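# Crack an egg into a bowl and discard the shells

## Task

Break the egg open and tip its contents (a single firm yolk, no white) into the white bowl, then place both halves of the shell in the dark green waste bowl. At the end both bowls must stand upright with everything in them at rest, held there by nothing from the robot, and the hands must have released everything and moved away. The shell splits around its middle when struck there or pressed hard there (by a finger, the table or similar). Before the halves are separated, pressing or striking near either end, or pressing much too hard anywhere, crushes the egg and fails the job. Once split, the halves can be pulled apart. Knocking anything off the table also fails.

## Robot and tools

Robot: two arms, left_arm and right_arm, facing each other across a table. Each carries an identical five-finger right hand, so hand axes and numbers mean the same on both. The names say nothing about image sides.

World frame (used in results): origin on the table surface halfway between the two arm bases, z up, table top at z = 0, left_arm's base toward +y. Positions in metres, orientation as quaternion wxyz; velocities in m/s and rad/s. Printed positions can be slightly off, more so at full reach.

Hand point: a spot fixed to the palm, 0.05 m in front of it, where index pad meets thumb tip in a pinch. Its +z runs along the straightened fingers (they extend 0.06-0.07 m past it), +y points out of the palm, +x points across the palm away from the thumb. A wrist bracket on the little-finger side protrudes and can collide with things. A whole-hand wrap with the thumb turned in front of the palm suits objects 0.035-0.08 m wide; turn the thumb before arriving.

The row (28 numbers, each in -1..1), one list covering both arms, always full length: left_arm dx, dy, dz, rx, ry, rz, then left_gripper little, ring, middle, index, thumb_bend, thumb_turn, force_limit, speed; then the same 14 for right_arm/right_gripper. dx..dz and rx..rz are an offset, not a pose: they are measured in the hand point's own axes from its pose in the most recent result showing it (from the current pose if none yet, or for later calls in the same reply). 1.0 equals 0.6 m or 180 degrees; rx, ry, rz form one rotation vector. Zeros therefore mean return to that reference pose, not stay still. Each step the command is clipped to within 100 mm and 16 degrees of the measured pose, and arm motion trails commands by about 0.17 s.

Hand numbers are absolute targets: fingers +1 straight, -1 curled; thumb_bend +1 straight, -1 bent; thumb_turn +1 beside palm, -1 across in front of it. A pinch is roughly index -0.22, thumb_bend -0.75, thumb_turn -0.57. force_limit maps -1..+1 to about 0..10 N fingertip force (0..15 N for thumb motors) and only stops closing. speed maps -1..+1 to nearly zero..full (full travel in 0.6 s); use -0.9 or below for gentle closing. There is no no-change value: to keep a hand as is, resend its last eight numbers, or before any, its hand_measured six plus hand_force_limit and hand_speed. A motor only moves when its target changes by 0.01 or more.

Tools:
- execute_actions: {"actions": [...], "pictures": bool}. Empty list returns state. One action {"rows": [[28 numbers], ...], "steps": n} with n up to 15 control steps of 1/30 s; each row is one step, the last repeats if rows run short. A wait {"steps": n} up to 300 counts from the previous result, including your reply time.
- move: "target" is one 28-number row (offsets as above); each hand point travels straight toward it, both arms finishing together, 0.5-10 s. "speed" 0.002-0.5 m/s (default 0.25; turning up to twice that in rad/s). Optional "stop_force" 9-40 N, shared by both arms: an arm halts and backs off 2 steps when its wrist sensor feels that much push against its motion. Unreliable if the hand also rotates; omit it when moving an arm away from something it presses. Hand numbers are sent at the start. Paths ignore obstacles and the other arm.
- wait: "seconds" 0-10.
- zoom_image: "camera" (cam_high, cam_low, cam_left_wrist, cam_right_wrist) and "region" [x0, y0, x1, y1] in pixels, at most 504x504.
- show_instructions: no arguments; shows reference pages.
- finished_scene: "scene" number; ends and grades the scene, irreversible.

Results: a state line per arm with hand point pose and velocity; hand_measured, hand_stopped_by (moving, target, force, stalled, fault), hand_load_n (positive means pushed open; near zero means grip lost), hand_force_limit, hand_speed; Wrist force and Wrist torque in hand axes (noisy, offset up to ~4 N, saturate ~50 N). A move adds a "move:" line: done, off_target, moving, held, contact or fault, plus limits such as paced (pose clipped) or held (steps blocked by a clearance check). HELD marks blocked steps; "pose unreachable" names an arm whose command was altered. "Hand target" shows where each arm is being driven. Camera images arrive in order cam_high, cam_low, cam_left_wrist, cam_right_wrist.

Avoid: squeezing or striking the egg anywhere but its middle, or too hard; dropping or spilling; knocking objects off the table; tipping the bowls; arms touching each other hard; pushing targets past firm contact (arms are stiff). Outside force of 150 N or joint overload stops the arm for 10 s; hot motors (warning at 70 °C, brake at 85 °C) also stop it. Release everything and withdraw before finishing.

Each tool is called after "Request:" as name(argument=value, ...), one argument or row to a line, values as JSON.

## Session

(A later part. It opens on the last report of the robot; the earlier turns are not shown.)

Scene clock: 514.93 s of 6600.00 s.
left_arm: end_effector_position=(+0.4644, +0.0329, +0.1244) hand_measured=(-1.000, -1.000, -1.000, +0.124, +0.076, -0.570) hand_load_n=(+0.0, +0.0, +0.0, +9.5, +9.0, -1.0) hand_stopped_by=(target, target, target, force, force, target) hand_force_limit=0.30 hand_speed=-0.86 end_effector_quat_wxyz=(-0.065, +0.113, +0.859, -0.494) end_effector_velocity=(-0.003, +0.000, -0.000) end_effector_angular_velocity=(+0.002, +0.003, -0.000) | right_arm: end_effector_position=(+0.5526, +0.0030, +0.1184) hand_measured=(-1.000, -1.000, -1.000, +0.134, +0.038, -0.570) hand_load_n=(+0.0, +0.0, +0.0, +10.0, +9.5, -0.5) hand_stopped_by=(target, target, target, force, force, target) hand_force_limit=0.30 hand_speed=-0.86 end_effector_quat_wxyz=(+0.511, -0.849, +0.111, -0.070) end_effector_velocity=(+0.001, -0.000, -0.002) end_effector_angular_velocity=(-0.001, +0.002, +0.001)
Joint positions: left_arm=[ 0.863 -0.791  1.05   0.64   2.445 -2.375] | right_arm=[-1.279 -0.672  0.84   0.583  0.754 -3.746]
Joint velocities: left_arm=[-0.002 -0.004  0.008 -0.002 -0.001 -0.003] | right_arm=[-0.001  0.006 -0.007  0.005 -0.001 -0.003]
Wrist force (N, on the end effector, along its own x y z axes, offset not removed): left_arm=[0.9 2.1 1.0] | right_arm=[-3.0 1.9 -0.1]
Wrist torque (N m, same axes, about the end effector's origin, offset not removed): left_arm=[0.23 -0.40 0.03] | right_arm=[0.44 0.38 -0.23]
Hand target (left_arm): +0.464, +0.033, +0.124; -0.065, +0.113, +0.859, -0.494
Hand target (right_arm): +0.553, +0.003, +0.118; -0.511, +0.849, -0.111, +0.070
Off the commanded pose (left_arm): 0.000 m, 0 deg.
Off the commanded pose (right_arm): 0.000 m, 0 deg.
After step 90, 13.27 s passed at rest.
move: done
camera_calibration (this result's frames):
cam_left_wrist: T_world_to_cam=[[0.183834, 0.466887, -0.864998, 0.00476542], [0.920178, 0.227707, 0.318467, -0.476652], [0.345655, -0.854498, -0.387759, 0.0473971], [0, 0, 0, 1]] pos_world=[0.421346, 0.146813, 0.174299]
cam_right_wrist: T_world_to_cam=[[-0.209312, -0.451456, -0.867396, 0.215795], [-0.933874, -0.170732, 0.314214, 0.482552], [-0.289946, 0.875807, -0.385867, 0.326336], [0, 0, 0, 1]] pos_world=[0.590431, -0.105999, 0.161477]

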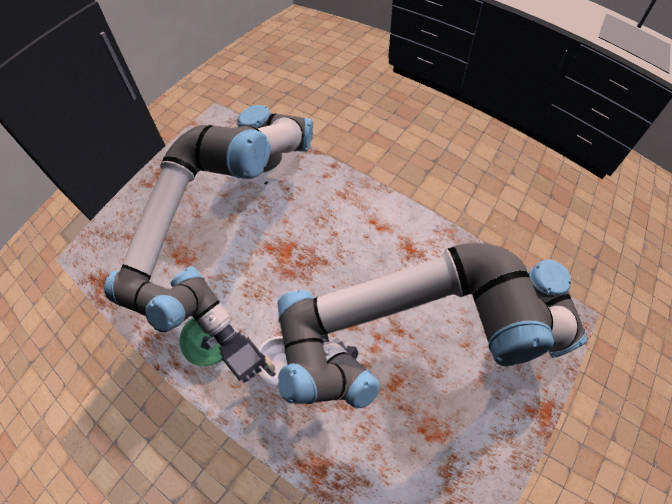

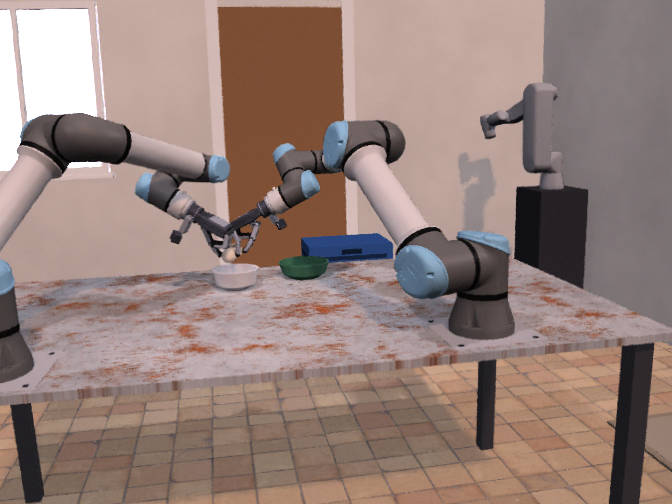

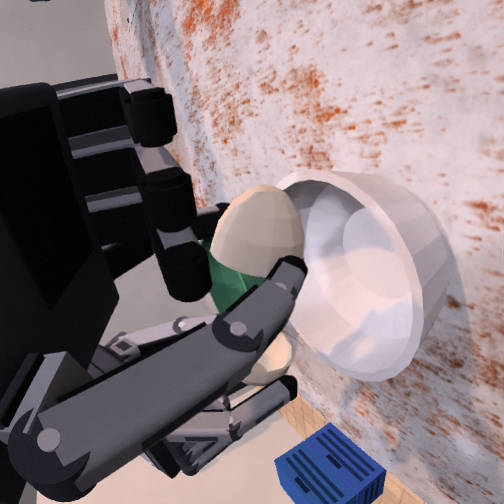

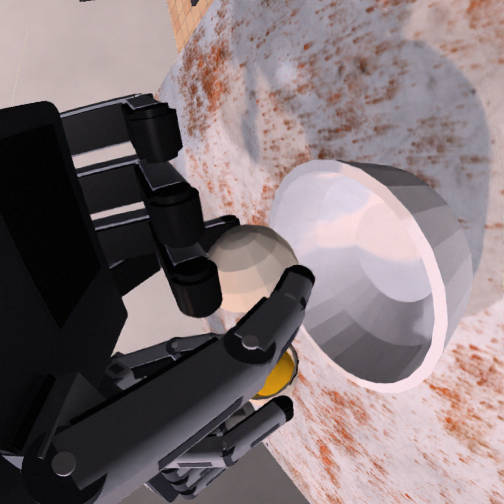

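Request:
move(
  target=[-0.035,0,0,0,0,0,-1,-1,-1,-0.2,-0.5,-0.57,0.3,-0.86, 0.164,0.144,-0.2705,0,0,0,-1,-1,-1,-0.2,-0.5,-0.57,0.3,-0.86],
  speed=0.12,
)

Scene clock: 523.63 s of 6600.00 s.
left_arm: end_effector_position=(+0.4847, +0.0275, +0.1244) hand_measured=(-1.000, -1.000, -1.000, +0.124, +0.076, -0.570) hand_load_n=(+0.0, +0.0, +0.0, +9.5, +9.0, -1.0) hand_stopped_by=(target, target, target, force, force, target) hand_force_limit=0.30 hand_speed=-0.86 end_effector_quat_wxyz=(-0.065, +0.113, +0.859, -0.494) end_effector_velocity=(-0.000, +0.000, -0.000) end_effector_angular_velocity=(+0.001, +0.002, -0.000) | right_arm: end_effector_position=(+0.6001, -0.1998, +0.1184) hand_measured=(-1.000, -1.000, -1.000, +0.134, +0.038, -0.570) hand_load_n=(+0.0, +0.0, +0.0, +10.0, +9.5, -0.5) hand_stopped_by=(target, target, target, force, force, target) hand_force_limit=0.30 hand_speed=-0.86 end_effector_quat_wxyz=(+0.511, -0.849, +0.111, -0.070) end_effector_velocity=(+0.000, -0.001, -0.002) end_effector_angular_velocity=(-0.001, +0.001, +0.001)
Joint positions: left_arm=[ 0.879 -0.731  0.945  0.7    2.454 -2.355] | right_arm=[-1.608 -0.687  0.941  0.847  0.552 -4.18 ]
Joint velocities: left_arm=[-0.     0.    -0.001  0.002 -0.    -0.   ] | right_arm=[-0.002  0.004 -0.002  0.004 -0.001 -0.006]
Wrist force (N, on the end effector, along its own x y z axes, offset not removed): left_arm=[4.3 0.6 1.7] | right_arm=[-1.9 1.8 0.0]
Wrist torque (N m, same axes, about the end effector's origin, offset not removed): left_arm=[-0.07 -0.78 0.08] | right_arm=[0.43 0.22 -0.13]
Hand target (left_arm): +0.485, +0.028, +0.124; -0.065, +0.113, +0.859, -0.494
Hand target (right_arm): +0.600, -0.200, +0.118; -0.511, +0.849, -0.110, +0.070
Off the commanded pose (left_arm): 0.000 m, 0 deg.
Off the commanded pose (right_arm): 0.000 m, 0 deg.
After step 90, 3.50 s passed at rest.
move: done
camera_calibration (this result's frames):
cam_left_wrist: T_world_to_cam=[[0.183836, 0.46688, -0.865001, 0.00357366], [0.920171, 0.227725, 0.318475, -0.494058], [0.345672, -0.854496, -0.387746, 0.035754], [0, 0, 0, 1]] pos_world=[0.441602, 0.141392, 0.1743]
cam_right_wrist: T_world_to_cam=[[-0.209368, -0.45152, -0.867349, 0.134161], [-0.933815, -0.170823, 0.314338, 0.492195], [-0.290093, 0.875756, -0.385872, 0.517784], [0, 0, 0, 1]] pos_world=[0.637914, -0.308798, 0.161447]

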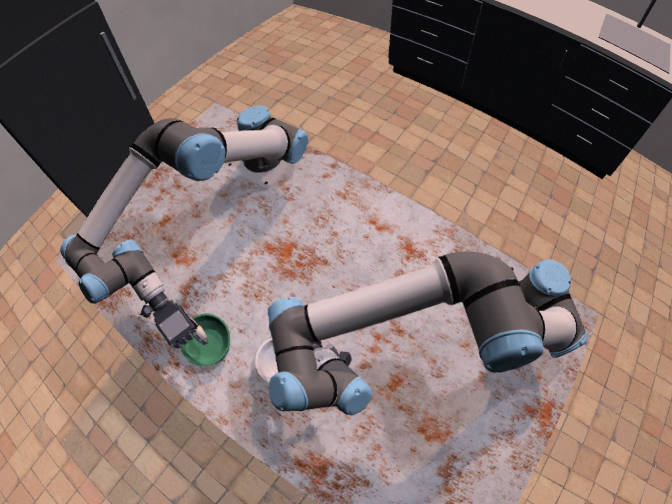

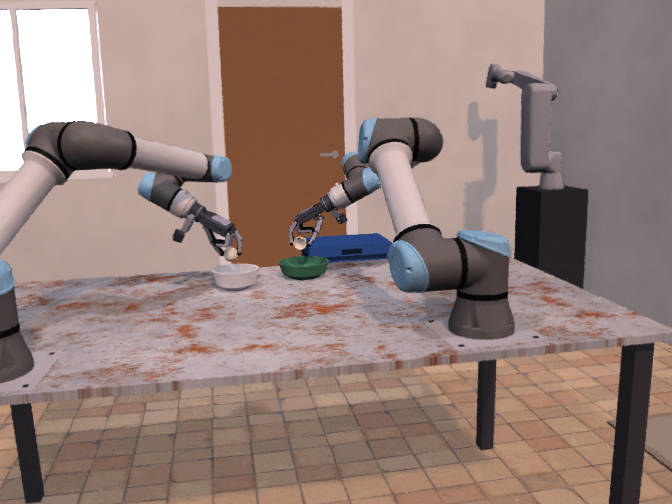

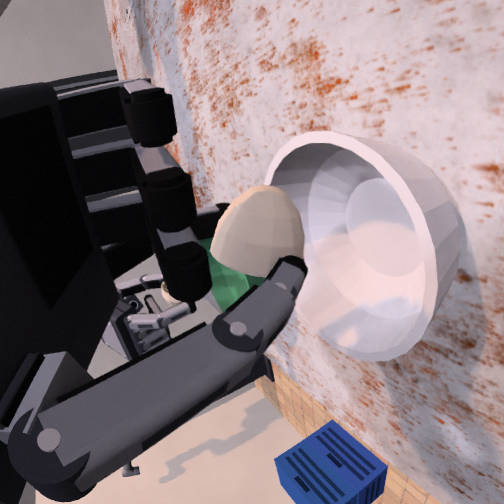

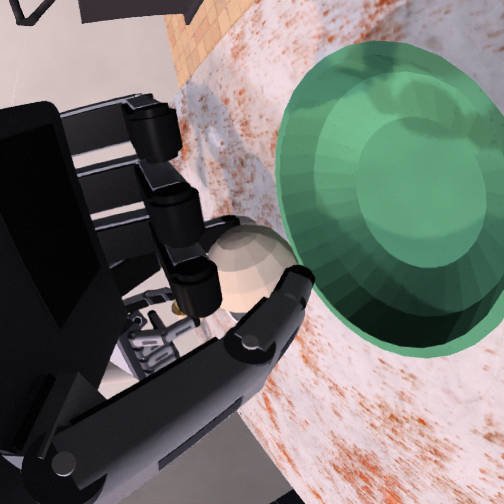

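Request:
move(
  target=[-0.013,-0.009,0.015,0,-0.192,-0.111,-1,-1,-1,-0.2,-0.5,-0.57,0.3,-0.86, 0.013,0.09,0.037,0,0,0,-1,-1,-1,-0.2,-0.5,-0.57,0.3,-0.86],
  speed=0.1,
)

Scene clock: 551.10 s of 6600.00 s.
left_arm: end_effector_position=(+0.4895, +0.0152, +0.1244) hand_measured=(-1.000, -1.000, -1.000, +0.124, +0.076, -0.570) hand_load_n=(+0.0, +0.0, +0.0, +9.5, +9.0, -1.0) hand_stopped_by=(target, target, target, force, force, target) hand_force_limit=0.30 hand_speed=-0.86 end_effector_quat_wxyz=(-0.108, +0.186, -0.846, +0.487) end_effector_velocity=(+0.002, +0.001, +0.000) end_effector_angular_velocity=(-0.000, -0.001, +0.010) | right_arm: end_effector_position=(+0.6066, -0.2073, +0.0604) hand_measured=(-1.000, -1.000, -1.000, +0.134, +0.038, -0.570) hand_load_n=(+0.0, +0.0, +0.0, +10.0, +9.5, -0.5) hand_stopped_by=(target, target, target, force, force, target) hand_force_limit=0.30 hand_speed=-0.86 end_effector_quat_wxyz=(+0.511, -0.849, +0.110, -0.070) end_effector_velocity=(+0.000, -0.000, +0.000) end_effector_angular_velocity=(-0.000, -0.003, +0.001)
Joint positions: left_arm=[ 0.675 -1.008  1.356  0.187  1.748 -3.036] | right_arm=[-1.62  -0.621  0.973  0.765  0.546 -4.201]
Joint velocities: left_arm=[-0.    -0.001  0.    -0.001 -0.009 -0.005] | right_arm=[ 0.    -0.001  0.001 -0.001 -0.    -0.002]
Wrist force (N, on the end effector, along its own x y z axes, offset not removed): left_arm=[0.7 0.0 0.9] | right_arm=[-2.6 0.7 0.7]
Wrist torque (N m, same axes, about the end effector's origin, offset not removed): left_arm=[-0.12 -0.30 -0.11] | right_arm=[0.25 0.30 -0.26]
Hand target (left_arm): +0.489, +0.015, +0.124; +0.108, -0.186, +0.846, -0.487
Hand target (right_arm): +0.607, -0.207, +0.060; -0.511, +0.849, -0.111, +0.070
Off the commanded pose (left_arm): 0.000 m, 0 deg.
Off the commanded pose (right_arm): 0.000 m, 0 deg.
After step 90, 20.63 s passed at rest.
move: done
camera_calibration (this result's frames):
cam_left_wrist: T_world_to_cam=[[-0.156912, 0.476458, -0.865082, 0.175145], [0.559725, 0.764577, 0.319579, -0.327604], [0.813687, -0.434062, -0.386657, -0.212014], [0, 0, 0, 1]] pos_world=[0.383363, 0.0750025, 0.174233]
cam_right_wrist: T_world_to_cam=[[-0.209367, -0.451526, -0.867346, 0.0818418], [-0.933811, -0.170835, 0.314344, 0.515204], [-0.290107, 0.875751, -0.385873, 0.503846], [0, 0, 0, 1]] pos_world=[0.644408, -0.316275, 0.103454]

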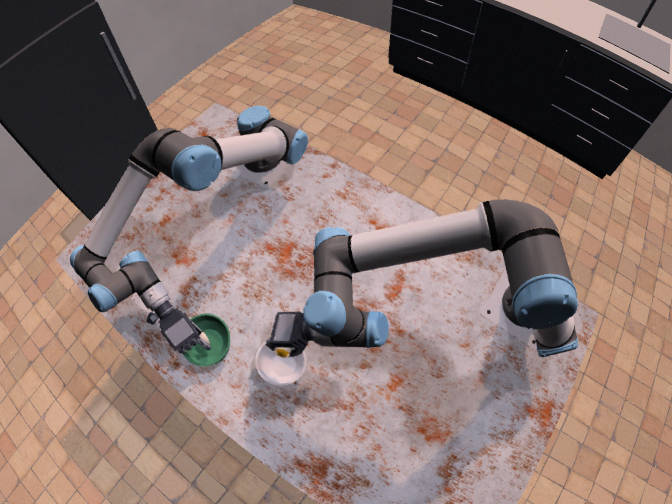

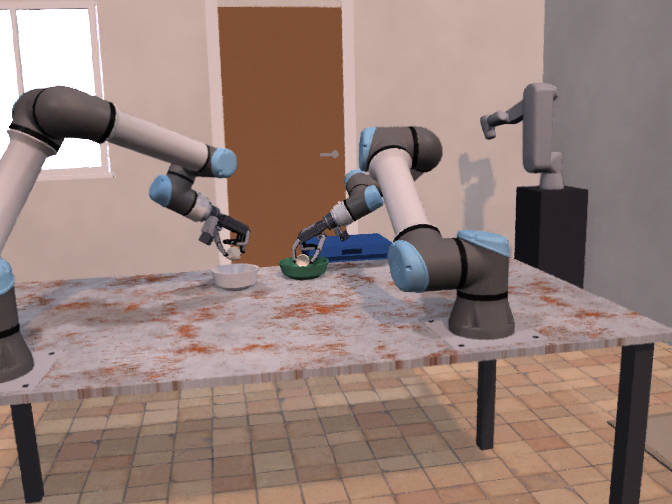

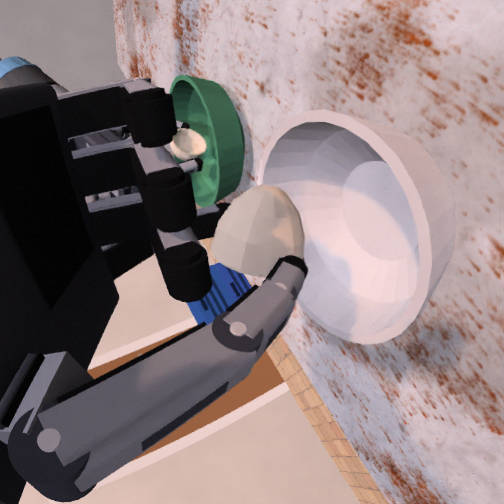

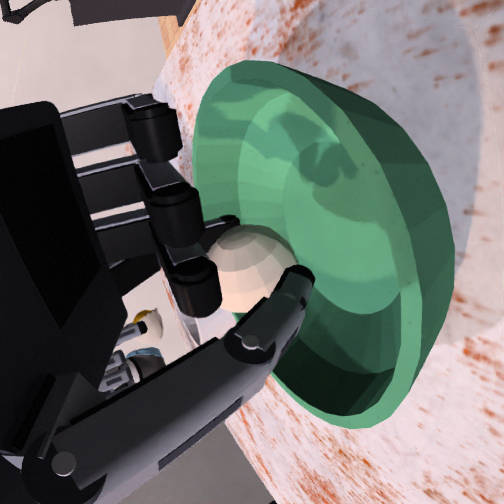

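Request:
execute_actions(
  actions=[],
)

Scene clock: 558.77 s of 6600.00 s.
left_arm: end_effector_position=(+0.4895, +0.0152, +0.1244) hand_measured=(-1.000, -1.000, -1.000, +0.124, +0.076, -0.570) hand_load_n=(+0.0, +0.0, +0.0, +9.5, +9.0, -1.0) hand_stopped_by=(target, target, target, force, force, target) hand_force_limit=0.30 hand_speed=-0.86 end_effector_quat_wxyz=(-0.108, +0.186, -0.846, +0.487) end_effector_velocity=(-0.000, +0.000, -0.000) end_effector_angular_velocity=(+0.000, +0.000, +0.000) | right_arm: end_effector_position=(+0.6066, -0.2073, +0.0603) hand_measured=(-1.000, -1.000, -1.000, +0.134, +0.038, -0.570) hand_load_n=(+0.0, +0.0, +0.0, +10.0, +9.5, -0.5) hand_stopped_by=(target, target, target, force, force, target) hand_force_limit=0.30 hand_speed=-0.86 end_effector_quat_wxyz=(+0.511, -0.849, +0.111, -0.070) end_effector_velocity=(-0.000, -0.000, -0.000) end_effector_angular_velocity=(-0.000, +0.000, +0.000)
Joint positions: left_arm=[ 0.675 -1.008  1.356  0.187  1.748 -3.036] | right_arm=[-1.62  -0.621  0.973  0.765  0.546 -4.201]
Joint velocities: left_arm=[ 0.    -0.     0.001 -0.     0.     0.   ] | right_arm=[-0.    -0.     0.     0.001  0.    -0.001]
Wrist force (N, on the end effector, along its own x y z axes, offset not removed): left_arm=[1.7 0.3 -1.4] | right_arm=[-2.1 0.0 -0.1]
Wrist torque (N m, same axes, about the end effector's origin, offset not removed): left_arm=[0.10 -0.36 0.04] | right_arm=[0.12 0.26 -0.20]
Hand target (left_arm): +0.489, +0.015, +0.124; +0.108, -0.186, +0.846, -0.487
Hand target (right_arm): +0.607, -0.207, +0.060; -0.511, +0.849, -0.111, +0.070
Off the commanded pose (left_arm): 0.000 m, 0 deg.
Off the commanded pose (right_arm): 0.000 m, 0 deg.
Steps of this call (steps 1 to 90: nothing new was sent; then 4.67 s passed at rest). Readings (end_effector_position | what the end effector reports):
1: left_arm (+0.4895, +0.0152, +0.1244) | right_arm (+0.6066, -0.2073, +0.0604) | left_arm hand_measured=(-1.000, -1.000, -1.000, +0.124, +0.076, -0.570) hand_load_n=(+0.0, +0.0, +0.0, +9.5, +9.0, -1.0) hand_stopped_by=(target, target, target, force, force, target) hand_force_limit=0.30 hand_speed=-0.86 | right_arm hand_measured=(-1.000, -1.000, -1.000, +0.134, +0.038, -0.570) hand_load_n=(+0.0, +0.0, +0.0, +10.0, +9.5, -0.5) hand_stopped_by=(target, target, target, force, force, target) hand_force_limit=0.30 hand_speed=-0.86
2: left_arm (+0.4895, +0.0152, +0.1244) | right_arm (+0.6066, -0.2073, +0.0604) | left_arm hand_measured=(-1.000, -1.000, -1.000, +0.124, +0.076, -0.570) hand_load_n=(+0.0, +0.0, +0.0, +9.5, +9.0, -1.0) hand_stopped_by=(target, target, target, force, force, target) hand_force_limit=0.30 hand_speed=-0.86 | right_arm hand_measured=(-1.000, -1.000, -1.000, +0.134, +0.038, -0.570) hand_load_n=(+0.0, +0.0, +0.0, +10.0, +9.5, -0.5) hand_stopped_by=(target, target, target, force, force, target) hand_force_limit=0.30 hand_speed=-0.86
4: left_arm (+0.4895, +0.0152, +0.1244) | right_arm (+0.6066, -0.2073, +0.0603) | left_arm hand_measured=(-1.000, -1.000, -1.000, +0.124, +0.076, -0.570) hand_load_n=(+0.0, +0.0, +0.0, +9.5, +9.0, -1.0) hand_stopped_by=(target, target, target, force, force, target) hand_force_limit=0.30 hand_speed=-0.86 | right_arm hand_measured=(-1.000, -1.000, -1.000, +0.134, +0.038, -0.570) hand_load_n=(+0.0, +0.0, +0.0, +10.0, +9.5, -0.5) hand_stopped_by=(target, target, target, force, force, target) hand_force_limit=0.30 hand_speed=-0.86
8: left_arm (+0.4895, +0.0152, +0.1244) | right_arm (+0.6066, -0.2073, +0.0603) | left_arm hand_measured=(-1.000, -1.000, -1.000, +0.124, +0.076, -0.570) hand_load_n=(+0.0, +0.0, +0.0, +9.5, +9.0, -1.0) hand_stopped_by=(target, target, target, force, force, target) hand_force_limit=0.30 hand_speed=-0.86 | right_arm hand_measured=(-1.000, -1.000, -1.000, +0.134, +0.038, -0.570) hand_load_n=(+0.0, +0.0, +0.0, +10.0, +9.5, -0.5) hand_stopped_by=(target, target, target, force, force, target) hand_force_limit=0.30 hand_speed=-0.86
90: the state above
camera_calibration (this result's frames):
cam_left_wrist: T_world_to_cam=[[-0.157171, 0.476386, -0.865074, 0.175273], [0.559255, 0.764905, 0.319615, -0.327376], [0.81396, -0.433563, -0.386642, -0.212167], [0, 0, 0, 1]] pos_world=[0.38333, 0.0749266, 0.174226]
cam_right_wrist: T_world_to_cam=[[-0.209369, -0.451525, -0.867346, 0.0818019], [-0.933811, -0.170833, 0.314346, 0.515222], [-0.290106, 0.875752, -0.385872, 0.503834], [0, 0, 0, 1]] pos_world=[0.644412, -0.316281, 0.103408]

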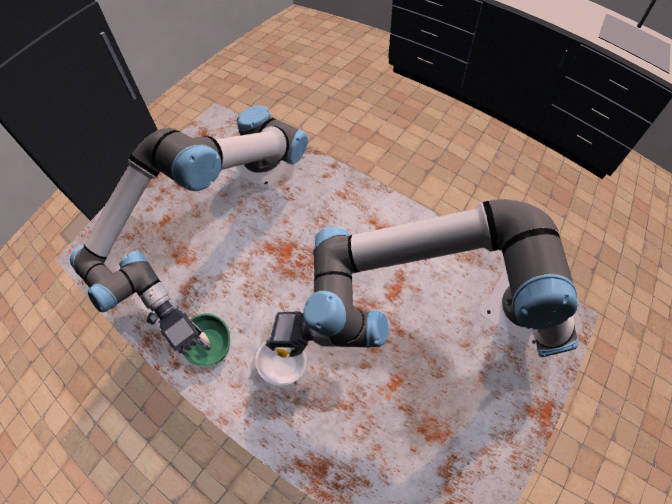

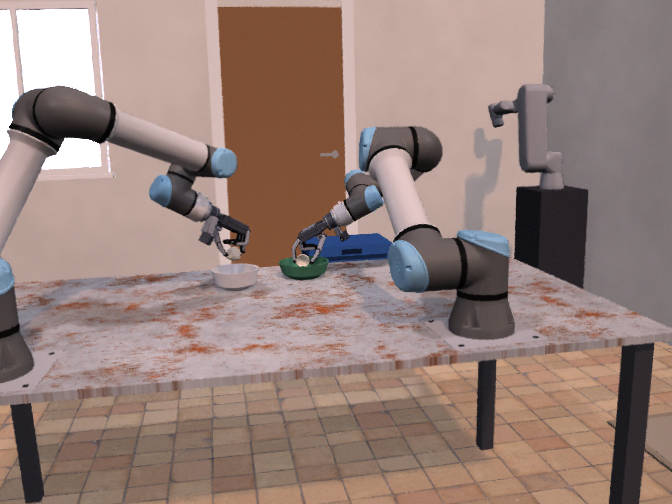

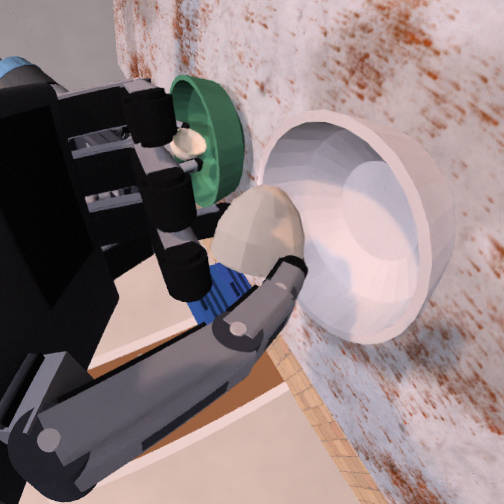

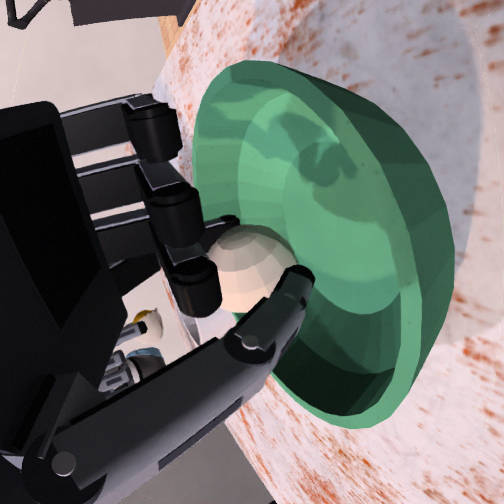

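Request:
move(
  target=[0,0,0,0,0.14,-0.24,-1,-1,-1,-0.2,-0.5,-0.57,0.3,-0.86, 0,0,0,0,0,0,-1,-1,-1,0.3,0.2,-0.57,0.3,-0.6],
  speed=0.12,
)

Scene clock: 569.00 s of 6600.00 s.
left_arm: end_effector_position=(+0.4895, +0.0154, +0.1245) hand_measured=(-1.000, -1.000, -1.000, +0.124, +0.076, -0.570) hand_load_n=(+0.0, +0.0, +0.0, +10.0, +9.0, -1.0) hand_stopped_by=(target, target, target, force, force, target) hand_force_limit=0.30 hand_speed=-0.86 end_effector_quat_wxyz=(+0.260, +0.374, -0.722, +0.521) end_effector_velocity=(+0.000, -0.001, +0.001) end_effector_angular_velocity=(-0.006, +0.007, +0.001) | right_arm: end_effector_position=(+0.6066, -0.2073, +0.0603) hand_measured=(-1.000, -1.000, -1.000, +0.300, +0.200, -0.570) hand_load_n=(+0.0, +0.0, +0.0, +0.0, +0.0, +0.0) hand_stopped_by=(target, target, target, target, target, target) hand_force_limit=0.30 hand_speed=-0.60 end_effector_quat_wxyz=(+0.511, -0.849, +0.111, -0.070) end_effector_velocity=(-0.000, -0.000, +0.001) end_effector_angular_velocity=(+0.001, +0.001, -0.001)
Joint positions: left_arm=[ 0.915 -0.8    1.102  0.182  2.375 -3.72 ] | right_arm=[-1.62  -0.621  0.973  0.765  0.546 -4.201]
Joint velocities: left_arm=[ 0.001  0.001 -0.001 -0.007  0.005 -0.011] | right_arm=[-0.    -0.001  0.     0.     0.     0.002]
Wrist force (N, on the end effector, along its own x y z axes, offset not removed): left_arm=[0.3 -2.3 2.0] | right_arm=[-1.1 1.0 -0.2]
Wrist torque (N m, same axes, about the end effector's origin, offset not removed): left_arm=[-0.42 -0.31 -0.17] | right_arm=[0.28 0.12 -0.17]
Hand target (left_arm): +0.489, +0.015, +0.124; -0.260, -0.374, +0.722, -0.521
Hand target (right_arm): +0.607, -0.207, +0.060; -0.511, +0.849, -0.111, +0.070
Off the commanded pose (left_arm): 0.000 m, 0 deg.
Off the commanded pose (right_arm): 0.000 m, 0 deg.
After step 90, 3.23 s passed at rest.
move: done
camera_calibration (this result's frames):
cam_left_wrist: T_world_to_cam=[[-0.776314, 0.190139, -0.600986, 0.449826], [0.514256, 0.742398, -0.429403, -0.211918], [0.364524, -0.642412, -0.674113, 0.0469325], [0, 0, 0, 1]] pos_world=[0.441078, 0.101948, 0.210978]
cam_right_wrist: T_world_to_cam=[[-0.20937, -0.451525, -0.867346, 0.081802], [-0.933811, -0.170833, 0.314346, 0.515222], [-0.290107, 0.875752, -0.385872, 0.503834], [0, 0, 0, 1]] pos_world=[0.644412, -0.316281, 0.103408]

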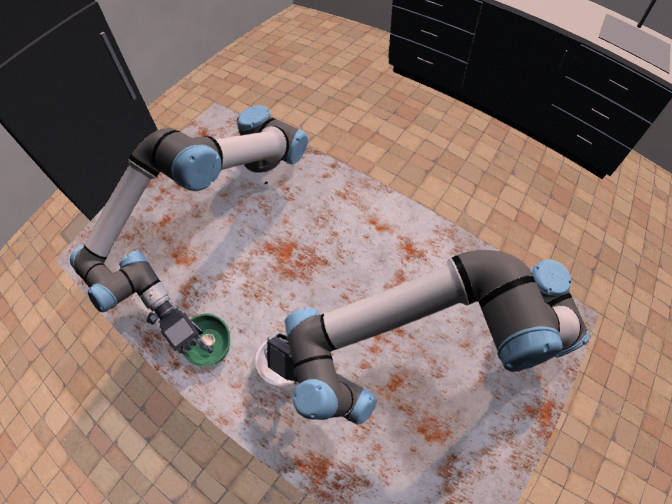

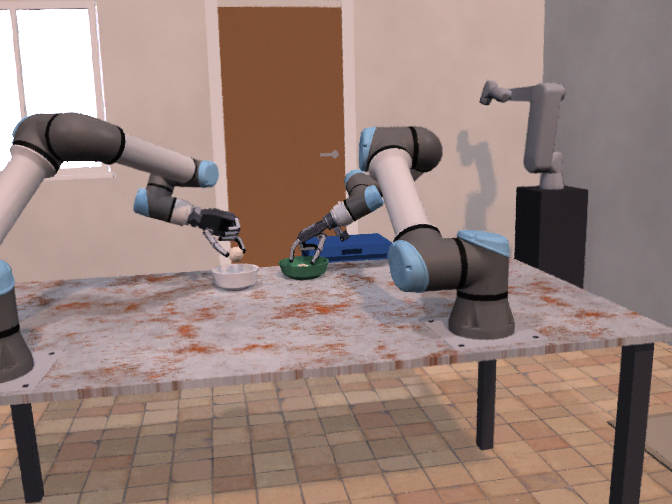

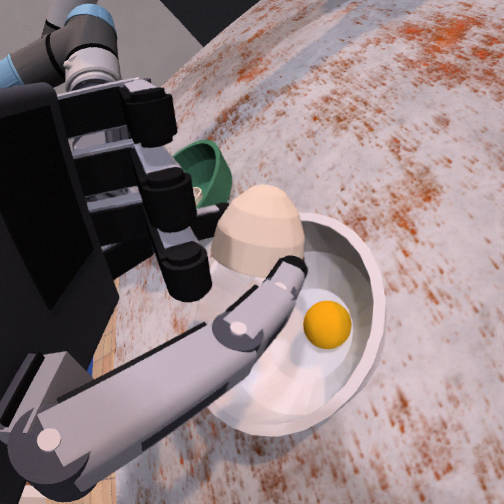

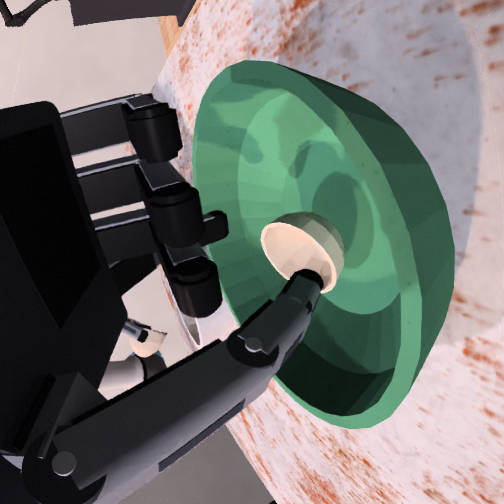

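Request:
move(
  target=[0.038,-0.028,-0.016,0,-0.14,0.24,-1,-1,-1,-0.2,-0.5,-0.57,0.3,-0.86, 0.001,-0.177,-0.093,0,0,0,-1,-1,-1,0.3,0.2,-0.57,0.3,-0.6],
  speed=0.2,
)

Request:
move(
  target=[0,0,0,0,0,0,-1,-1,-1,-0.2,-0.5,-0.57,0.3,-0.86, -0.124,0.197,-0.398,0,0,0,-1,-1,-1,0.3,0.2,-0.57,0.3,-0.6],
  speed=0.35,
)

Scene clock: 585.80 s of 6600.00 s.
left_arm: end_effector_position=(+0.4896, +0.0152, +0.1544) hand_measured=(-1.000, -1.000, -1.000, +0.124, +0.076, -0.570) hand_load_n=(+0.0, +0.0, +0.0, +10.0, +9.0, -1.0) hand_stopped_by=(target, target, target, force, force, target) hand_force_limit=0.30 hand_speed=-0.86 end_effector_quat_wxyz=(-0.108, +0.186, -0.846, +0.487) end_effector_velocity=(+0.001, +0.001, +0.000) end_effector_angular_velocity=(+0.003, -0.008, +0.002) | right_arm: end_effector_position=(+0.6064, -0.2070, +0.1802) hand_measured=(-1.000, -1.000, -1.000, +0.300, +0.200, -0.570) hand_load_n=(+0.0, +0.0, +0.0, +0.0, +0.0, +0.0) hand_stopped_by=(target, target, target, target, target, target) hand_force_limit=0.30 hand_speed=-0.60 end_effector_quat_wxyz=(+0.511, -0.849, +0.111, -0.070) end_effector_velocity=(-0.000, +0.000, +0.001) end_effector_angular_velocity=(-0.000, +0.002, +0.000)
Joint positions: left_arm=[ 0.675 -1.03   1.311  0.254  1.748 -3.036] | right_arm=[-1.62  -0.704  0.815  1.006  0.547 -4.2  ]
Joint velocities: left_arm=[-0.001 -0.002  0.003 -0.002 -0.007  0.005] | right_arm=[ 0.     0.001 -0.003  0.004 -0.    -0.001]
Wrist force (N, on the end effector, along its own x y z axes, offset not removed): left_arm=[-1.4 1.7 1.4] | right_arm=[-1.9 0.9 0.8]
Wrist torque (N m, same axes, about the end effector's origin, offset not removed): left_arm=[0.17 -0.12 -0.16] | right_arm=[0.22 0.16 -0.22]
Hand target (left_arm): +0.490, +0.015, +0.154; +0.108, -0.186, +0.846, -0.487
Hand target (right_arm): +0.606, -0.207, +0.180; -0.511, +0.849, -0.111, +0.070
Off the commanded pose (left_arm): 0.000 m, 0 deg.
Off the commanded pose (right_arm): 0.000 m, 0 deg.
move: done
camera_calibration (this result's frames):
cam_left_wrist: T_world_to_cam=[[-0.157146, 0.47651, -0.865011, 0.201165], [0.559335, 0.764812, 0.319699, -0.337028], [0.81391, -0.433591, -0.386716, -0.200685], [0, 0, 0, 1]] pos_world=[0.383463, 0.0748906, 0.204149]
cam_right_wrist: T_world_to_cam=[[-0.209369, -0.451506, -0.867356, 0.185843], [-0.933823, -0.170804, 0.314326, 0.477443], [-0.290068, 0.875767, -0.385866, 0.549797], [0, 0, 0, 1]] pos_world=[0.644235, -0.316036, 0.223267]

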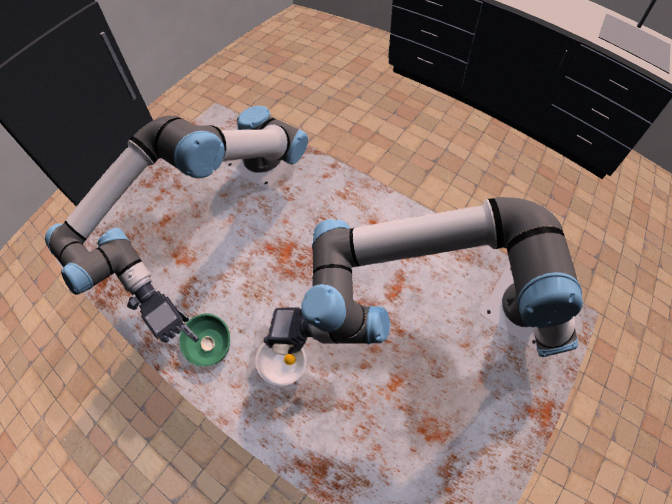

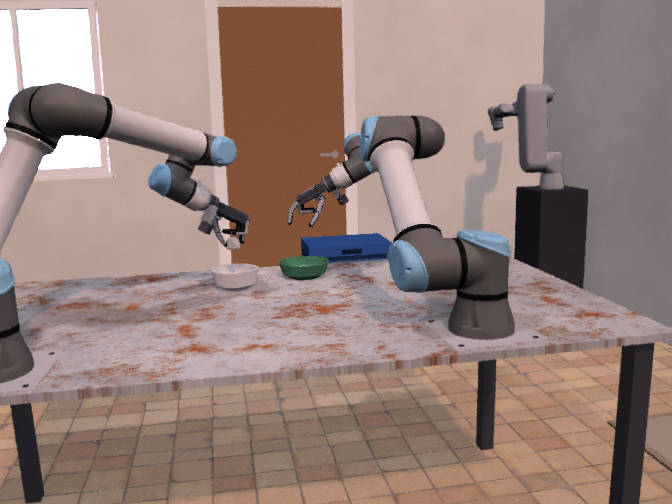

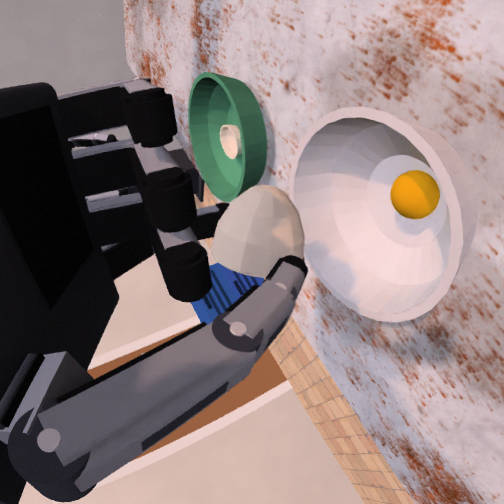

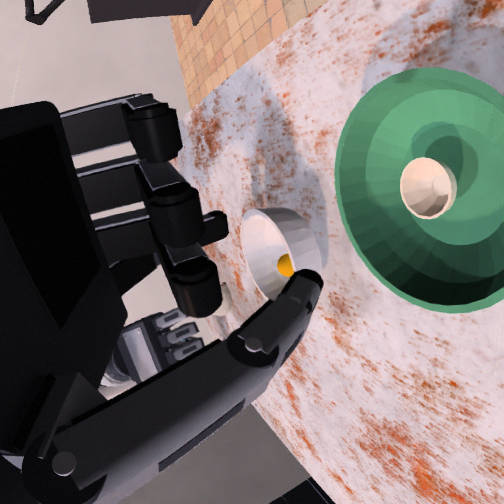

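Scene clock: 587.23 s of 6600.00 s.
left_arm: end_effector_position=(+0.4896, +0.0152, +0.1544) hand_measured=(-1.000, -1.000, -1.000, +0.124, +0.076, -0.570) hand_load_n=(+0.0, +0.0, +0.0, +10.0, +9.0, -1.0) hand_stopped_by=(target, target, target, force, force, target) hand_force_limit=0.30 hand_speed=-0.86 end_effector_quat_wxyz=(-0.108, +0.186, -0.846, +0.487) end_effector_velocity=(+0.001, +0.000, +0.000) end_effector_angular_velocity=(-0.002, -0.001, +0.001) | right_arm: end_effector_position=(+0.4655, -0.4447, +0.1865) hand_measured=(-1.000, -1.000, -1.000, +0.300, +0.200, -0.570) hand_load_n=(+0.0, +0.0, +0.0, +0.0, +0.0, +0.0) hand_stopped_by=(target, target, target, target, target, target) hand_force_limit=0.30 hand_speed=-0.60 end_effector_quat_wxyz=(+0.511, -0.849, +0.111, -0.070) end_effector_velocity=(-0.001, -0.002, -0.001) end_effector_angular_velocity=(+0.003, -0.000, +0.006)
Joint positions: left_arm=[ 0.675 -1.03   1.311  0.254  1.748 -3.036] | right_arm=[-2.105 -0.993  1.53   1.434  0.532 -5.175]
Joint velocities: left_arm=[ 0.001  0.    -0.001 -0.002 -0.    -0.   ] | right_arm=[-0.004  0.004  0.003  0.011  0.001 -0.019]
Wrist force (N, on the end effector, along its own x y z axes, offset not removed): left_arm=[-0.8 -0.7 0.3] | right_arm=[-2.1 0.5 1.6]
Wrist torque (N m, same axes, about the end effector's origin, offset not removed): left_arm=[-0.21 -0.12 -0.14] | right_arm=[0.05 0.20 -0.20]
Hand target (left_arm): +0.490, +0.015, +0.154; +0.108, -0.186, +0.846, -0.487
Hand target (right_arm): +0.465, -0.445, +0.186; -0.511, +0.849, -0.110, +0.070
Off the commanded pose (left_arm): 0.000 m, 0 deg.
Off the commanded pose (right_arm): 0.000 m, 0 deg.
move: done
camera_calibration (this result's frames):
cam_left_wrist: T_world_to_cam=[[-0.157142, 0.476506, -0.865014, 0.201168], [0.559336, 0.764812, 0.319697, -0.337027], [0.81391, -0.433595, -0.386711, -0.200683], [0, 0, 0, 1]] pos_world=[0.383462, 0.0748896, 0.204153]
cam_right_wrist: T_world_to_cam=[[-0.20958, -0.451583, -0.867265, 0.0545578], [-0.93371, -0.170886, 0.314617, 0.303161], [-0.290279, 0.875711, -0.385834, 0.719573], [0, 0, 0, 1]] pos_world=[0.503376, -0.553695, 0.229572]

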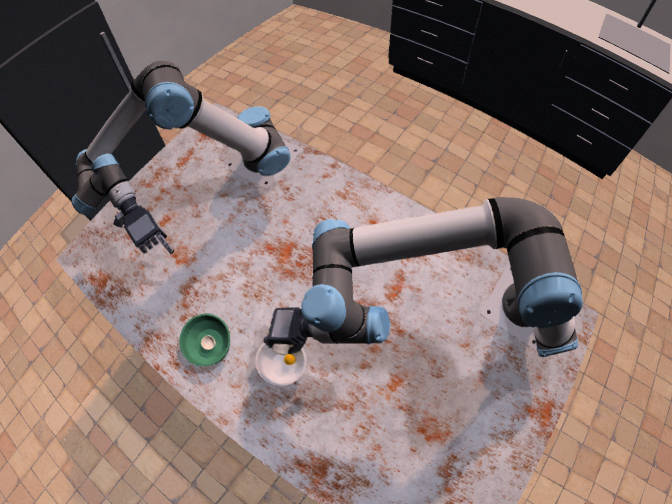

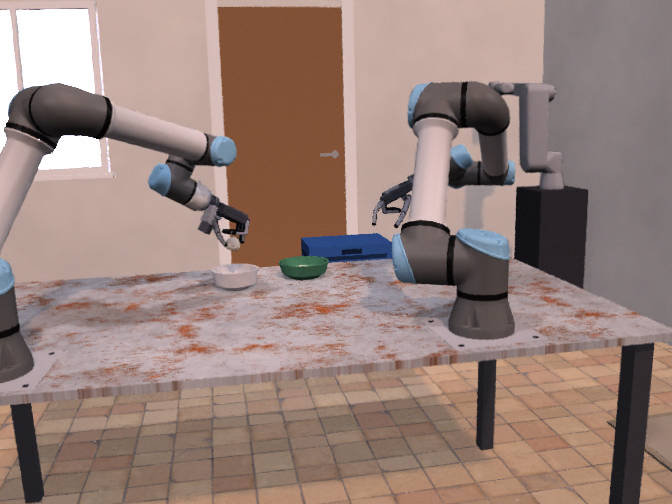

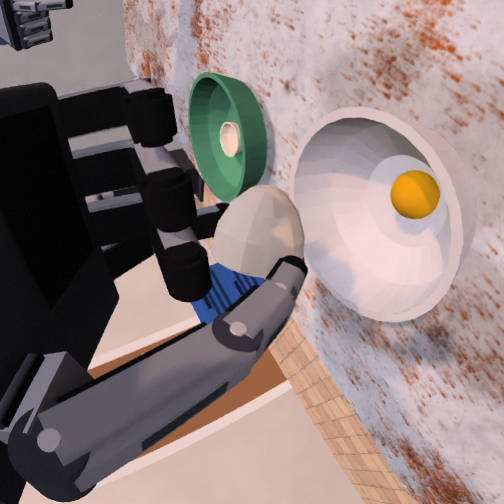

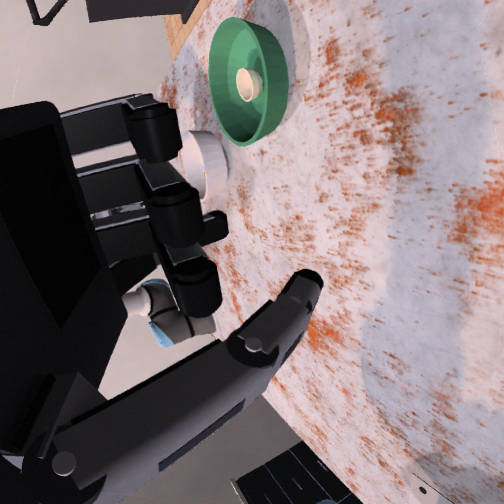

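Request:
move(
  target=[-0.026,-0.162,0.345,0,-0.072,-0.042,-1,-1,-1,-0.2,-0.5,-0.57,0.3,-0.86, 0,0,0,0,0,0,-1,-1,-1,0.3,0.2,-0.57,0.3,-0.6],
  speed=0.2,
)

Scene clock: 594.20 s of 6600.00 s.
left_arm: end_effector_position=(+0.5986, -0.1836, +0.1340) hand_measured=(-1.000, -1.000, -1.000, +0.124, +0.076, -0.570) hand_load_n=(+0.0, +0.0, +0.0, +10.0, +9.0, -1.0) hand_stopped_by=(target, target, target, force, force, target) hand_force_limit=0.30 hand_speed=-0.86 end_effector_quat_wxyz=(-0.184, +0.281, -0.791, +0.511) end_effector_velocity=(+0.002, -0.001, +0.001) end_effector_angular_velocity=(-0.004, -0.005, +0.000) | right_arm: end_effector_position=(+0.4655, -0.4447, +0.1865) hand_measured=(-1.000, -1.000, -1.000, +0.300, +0.200, -0.570) hand_load_n=(+0.0, +0.0, +0.0, +0.0, +0.0, +0.0) hand_stopped_by=(target, target, target, target, target, target) hand_force_limit=0.30 hand_speed=-0.60 end_effector_quat_wxyz=(+0.511, -0.849, +0.111, -0.070) end_effector_velocity=(-0.000, +0.000, +0.000) end_effector_angular_velocity=(+0.001, +0.001, -0.000)
Joint positions: left_arm=[ 0.569 -0.288  0.034  0.68   1.432 -3.2  ] | right_arm=[-2.105 -0.993  1.53   1.434  0.532 -5.175]
Joint velocities: left_arm=[ 0.001  0.006 -0.012 -0.    -0.     0.002] | right_arm=[-0.    -0.     0.001  0.001 -0.     0.   ]
Wrist force (N, on the end effector, along its own x y z axes, offset not removed): left_arm=[1.9 -1.6 1.6] | right_arm=[-1.9 0.8 0.0]
Wrist torque (N m, same axes, about the end effector's origin, offset not removed): left_arm=[-0.44 -0.43 0.02] | right_arm=[0.25 0.18 -0.21]
Hand target (left_arm): +0.599, -0.184, +0.134; +0.184, -0.281, +0.791, -0.512
Hand target (right_arm): +0.466, -0.445, +0.187; -0.511, +0.849, -0.111, +0.070
Off the commanded pose (left_arm): 0.002 m, 6 deg.
Off the commanded pose (right_arm): 0.000 m, 0 deg.
elbow stopped short (left arm): the move would have taken joint 3 (elbow) straighter than the controller allows; a more bent joint 3 avoids this.
move: off_target (left_arm)
camera_calibration (this result's frames):
cam_left_wrist: T_world_to_cam=[[-0.209807, 0.351981, -0.91219, 0.310339], [0.332238, 0.903106, 0.27206, -0.0717757], [0.919565, -0.245985, -0.306419, -0.423039], [0, 0, 0, 1]] pos_world=[0.477969, -0.148473, 0.172988]
cam_right_wrist: T_world_to_cam=[[-0.209584, -0.451599, -0.867256, 0.0545466], [-0.933706, -0.170888, 0.314627, 0.303154], [-0.290289, 0.875703, -0.385845, 0.719576], [0, 0, 0, 1]] pos_world=[0.503374, -0.553697, 0.22957]

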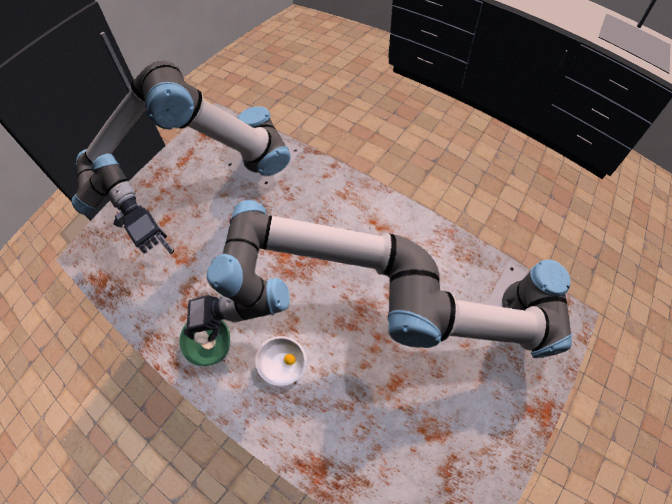

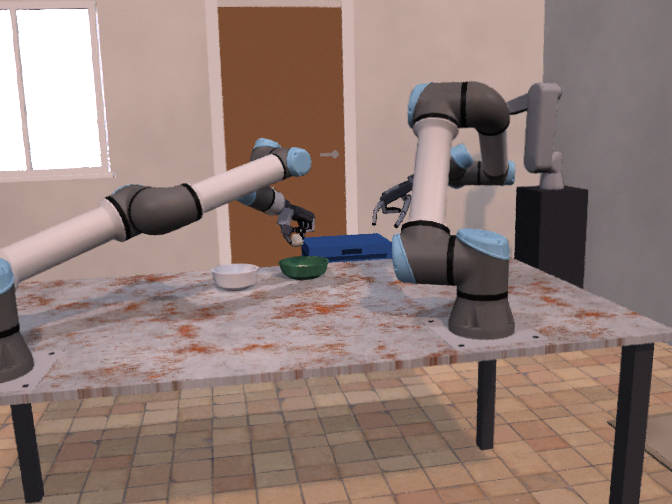

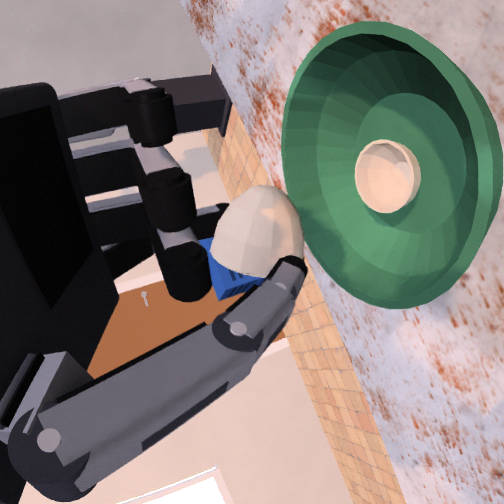

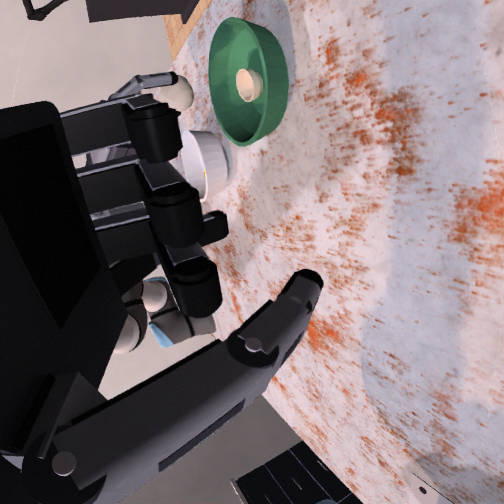

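Request:
move(
  target=[0.002,0.096,0.026,0,0,0,-1,-1,-1,-0.2,-0.5,-0.57,0.3,-0.86, 0,0,0,0,0,0,-1,-1,-1,0.3,0.2,-0.57,0.3,-0.6],
  speed=0.08,
)

Scene clock: 603.13 s of 6600.00 s.
left_arm: end_effector_position=(+0.5921, -0.1771, +0.0752) hand_measured=(-1.000, -1.000, -1.000, +0.124, +0.076, -0.570) hand_load_n=(+0.0, +0.0, +0.0, +10.0, +9.0, -1.0) hand_stopped_by=(target, target, target, force, force, target) hand_force_limit=0.30 hand_speed=-0.86 end_effector_quat_wxyz=(-0.184, +0.281, -0.791, +0.511) end_effector_velocity=(-0.002, -0.001, -0.002) end_effector_angular_velocity=(-0.003, -0.003, -0.003) | right_arm: end_effector_position=(+0.4655, -0.4447, +0.1865) hand_measured=(-1.000, -1.000, -1.000, +0.300, +0.200, -0.570) hand_load_n=(+0.0, +0.0, +0.0, +0.0, +0.0, +0.0) hand_stopped_by=(target, target, target, target, target, target) hand_force_limit=0.30 hand_speed=-0.60 end_effector_quat_wxyz=(+0.511, -0.849, +0.111, -0.070) end_effector_velocity=(-0.001, +0.000, +0.000) end_effector_angular_velocity=(+0.001, +0.002, -0.001)
Joint positions: left_arm=[ 0.566 -0.432  0.475  0.383  1.429 -3.201] | right_arm=[-2.105 -0.993  1.53   1.434  0.532 -5.175]
Joint velocities: left_arm=[-0.002 -0.008  0.021 -0.018 -0.     0.001] | right_arm=[ 0.    -0.001  0.002 -0.    -0.     0.001]
Wrist force (N, on the end effector, along its own x y z axes, offset not removed): left_arm=[-0.6 -0.5 0.3] | right_arm=[-1.5 -0.3 0.4]
Wrist torque (N m, same axes, about the end effector's origin, offset not removed): left_arm=[-0.19 0.02 -0.11] | right_arm=[0.14 0.16 -0.21]
Hand target (left_arm): +0.592, -0.177, +0.075; +0.184, -0.281, +0.791, -0.511
Hand target (right_arm): +0.465, -0.445, +0.187; -0.511, +0.849, -0.111, +0.070
Off the commanded pose (left_arm): 0.000 m, 0 deg.
Off the commanded pose (right_arm): 0.000 m, 0 deg.
After step 110, 4.10 s passed at rest.
move: done
camera_calibration (this result's frames):
cam_left_wrist: T_world_to_cam=[[-0.210132, 0.3523, -0.911992, 0.253291], [0.332272, 0.903028, 0.272278, -0.0595144], [0.919478, -0.245815, -0.306815, -0.433325], [0, 0, 0, 1]] pos_world=[0.471432, -0.142009, 0.114254]
cam_right_wrist: T_world_to_cam=[[-0.20958, -0.451583, -0.867265, 0.0545578], [-0.93371, -0.170886, 0.314616, 0.303161], [-0.290279, 0.875711, -0.385834, 0.719573], [0, 0, 0, 1]] pos_world=[0.503376, -0.553695, 0.229572]

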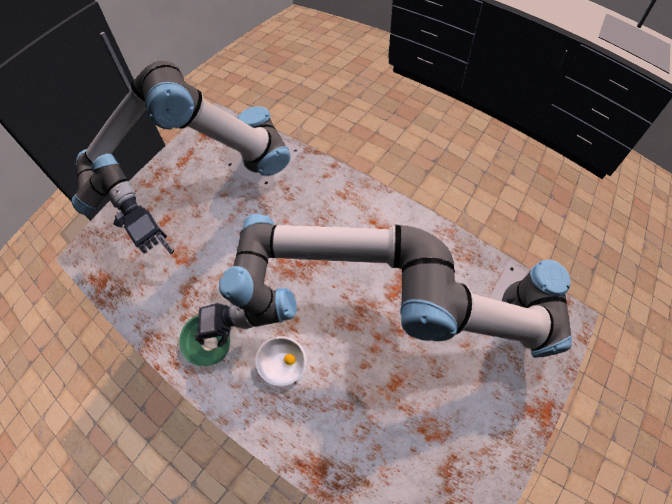

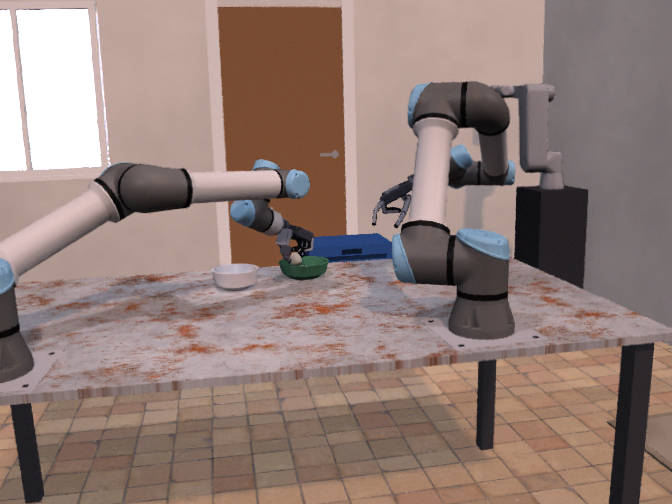

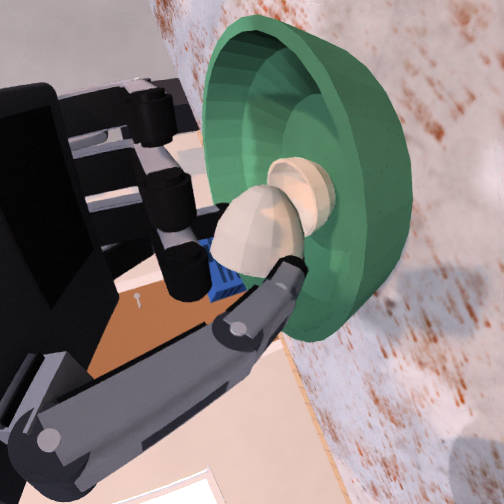

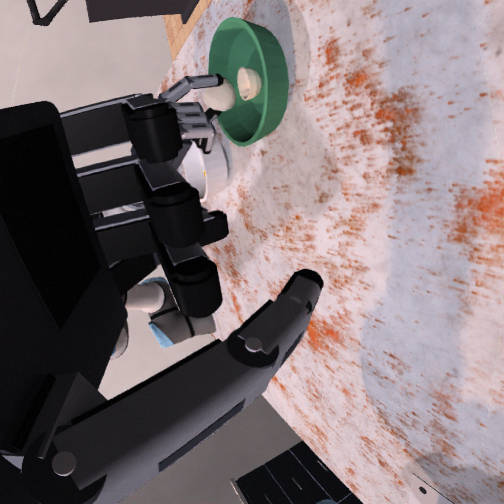

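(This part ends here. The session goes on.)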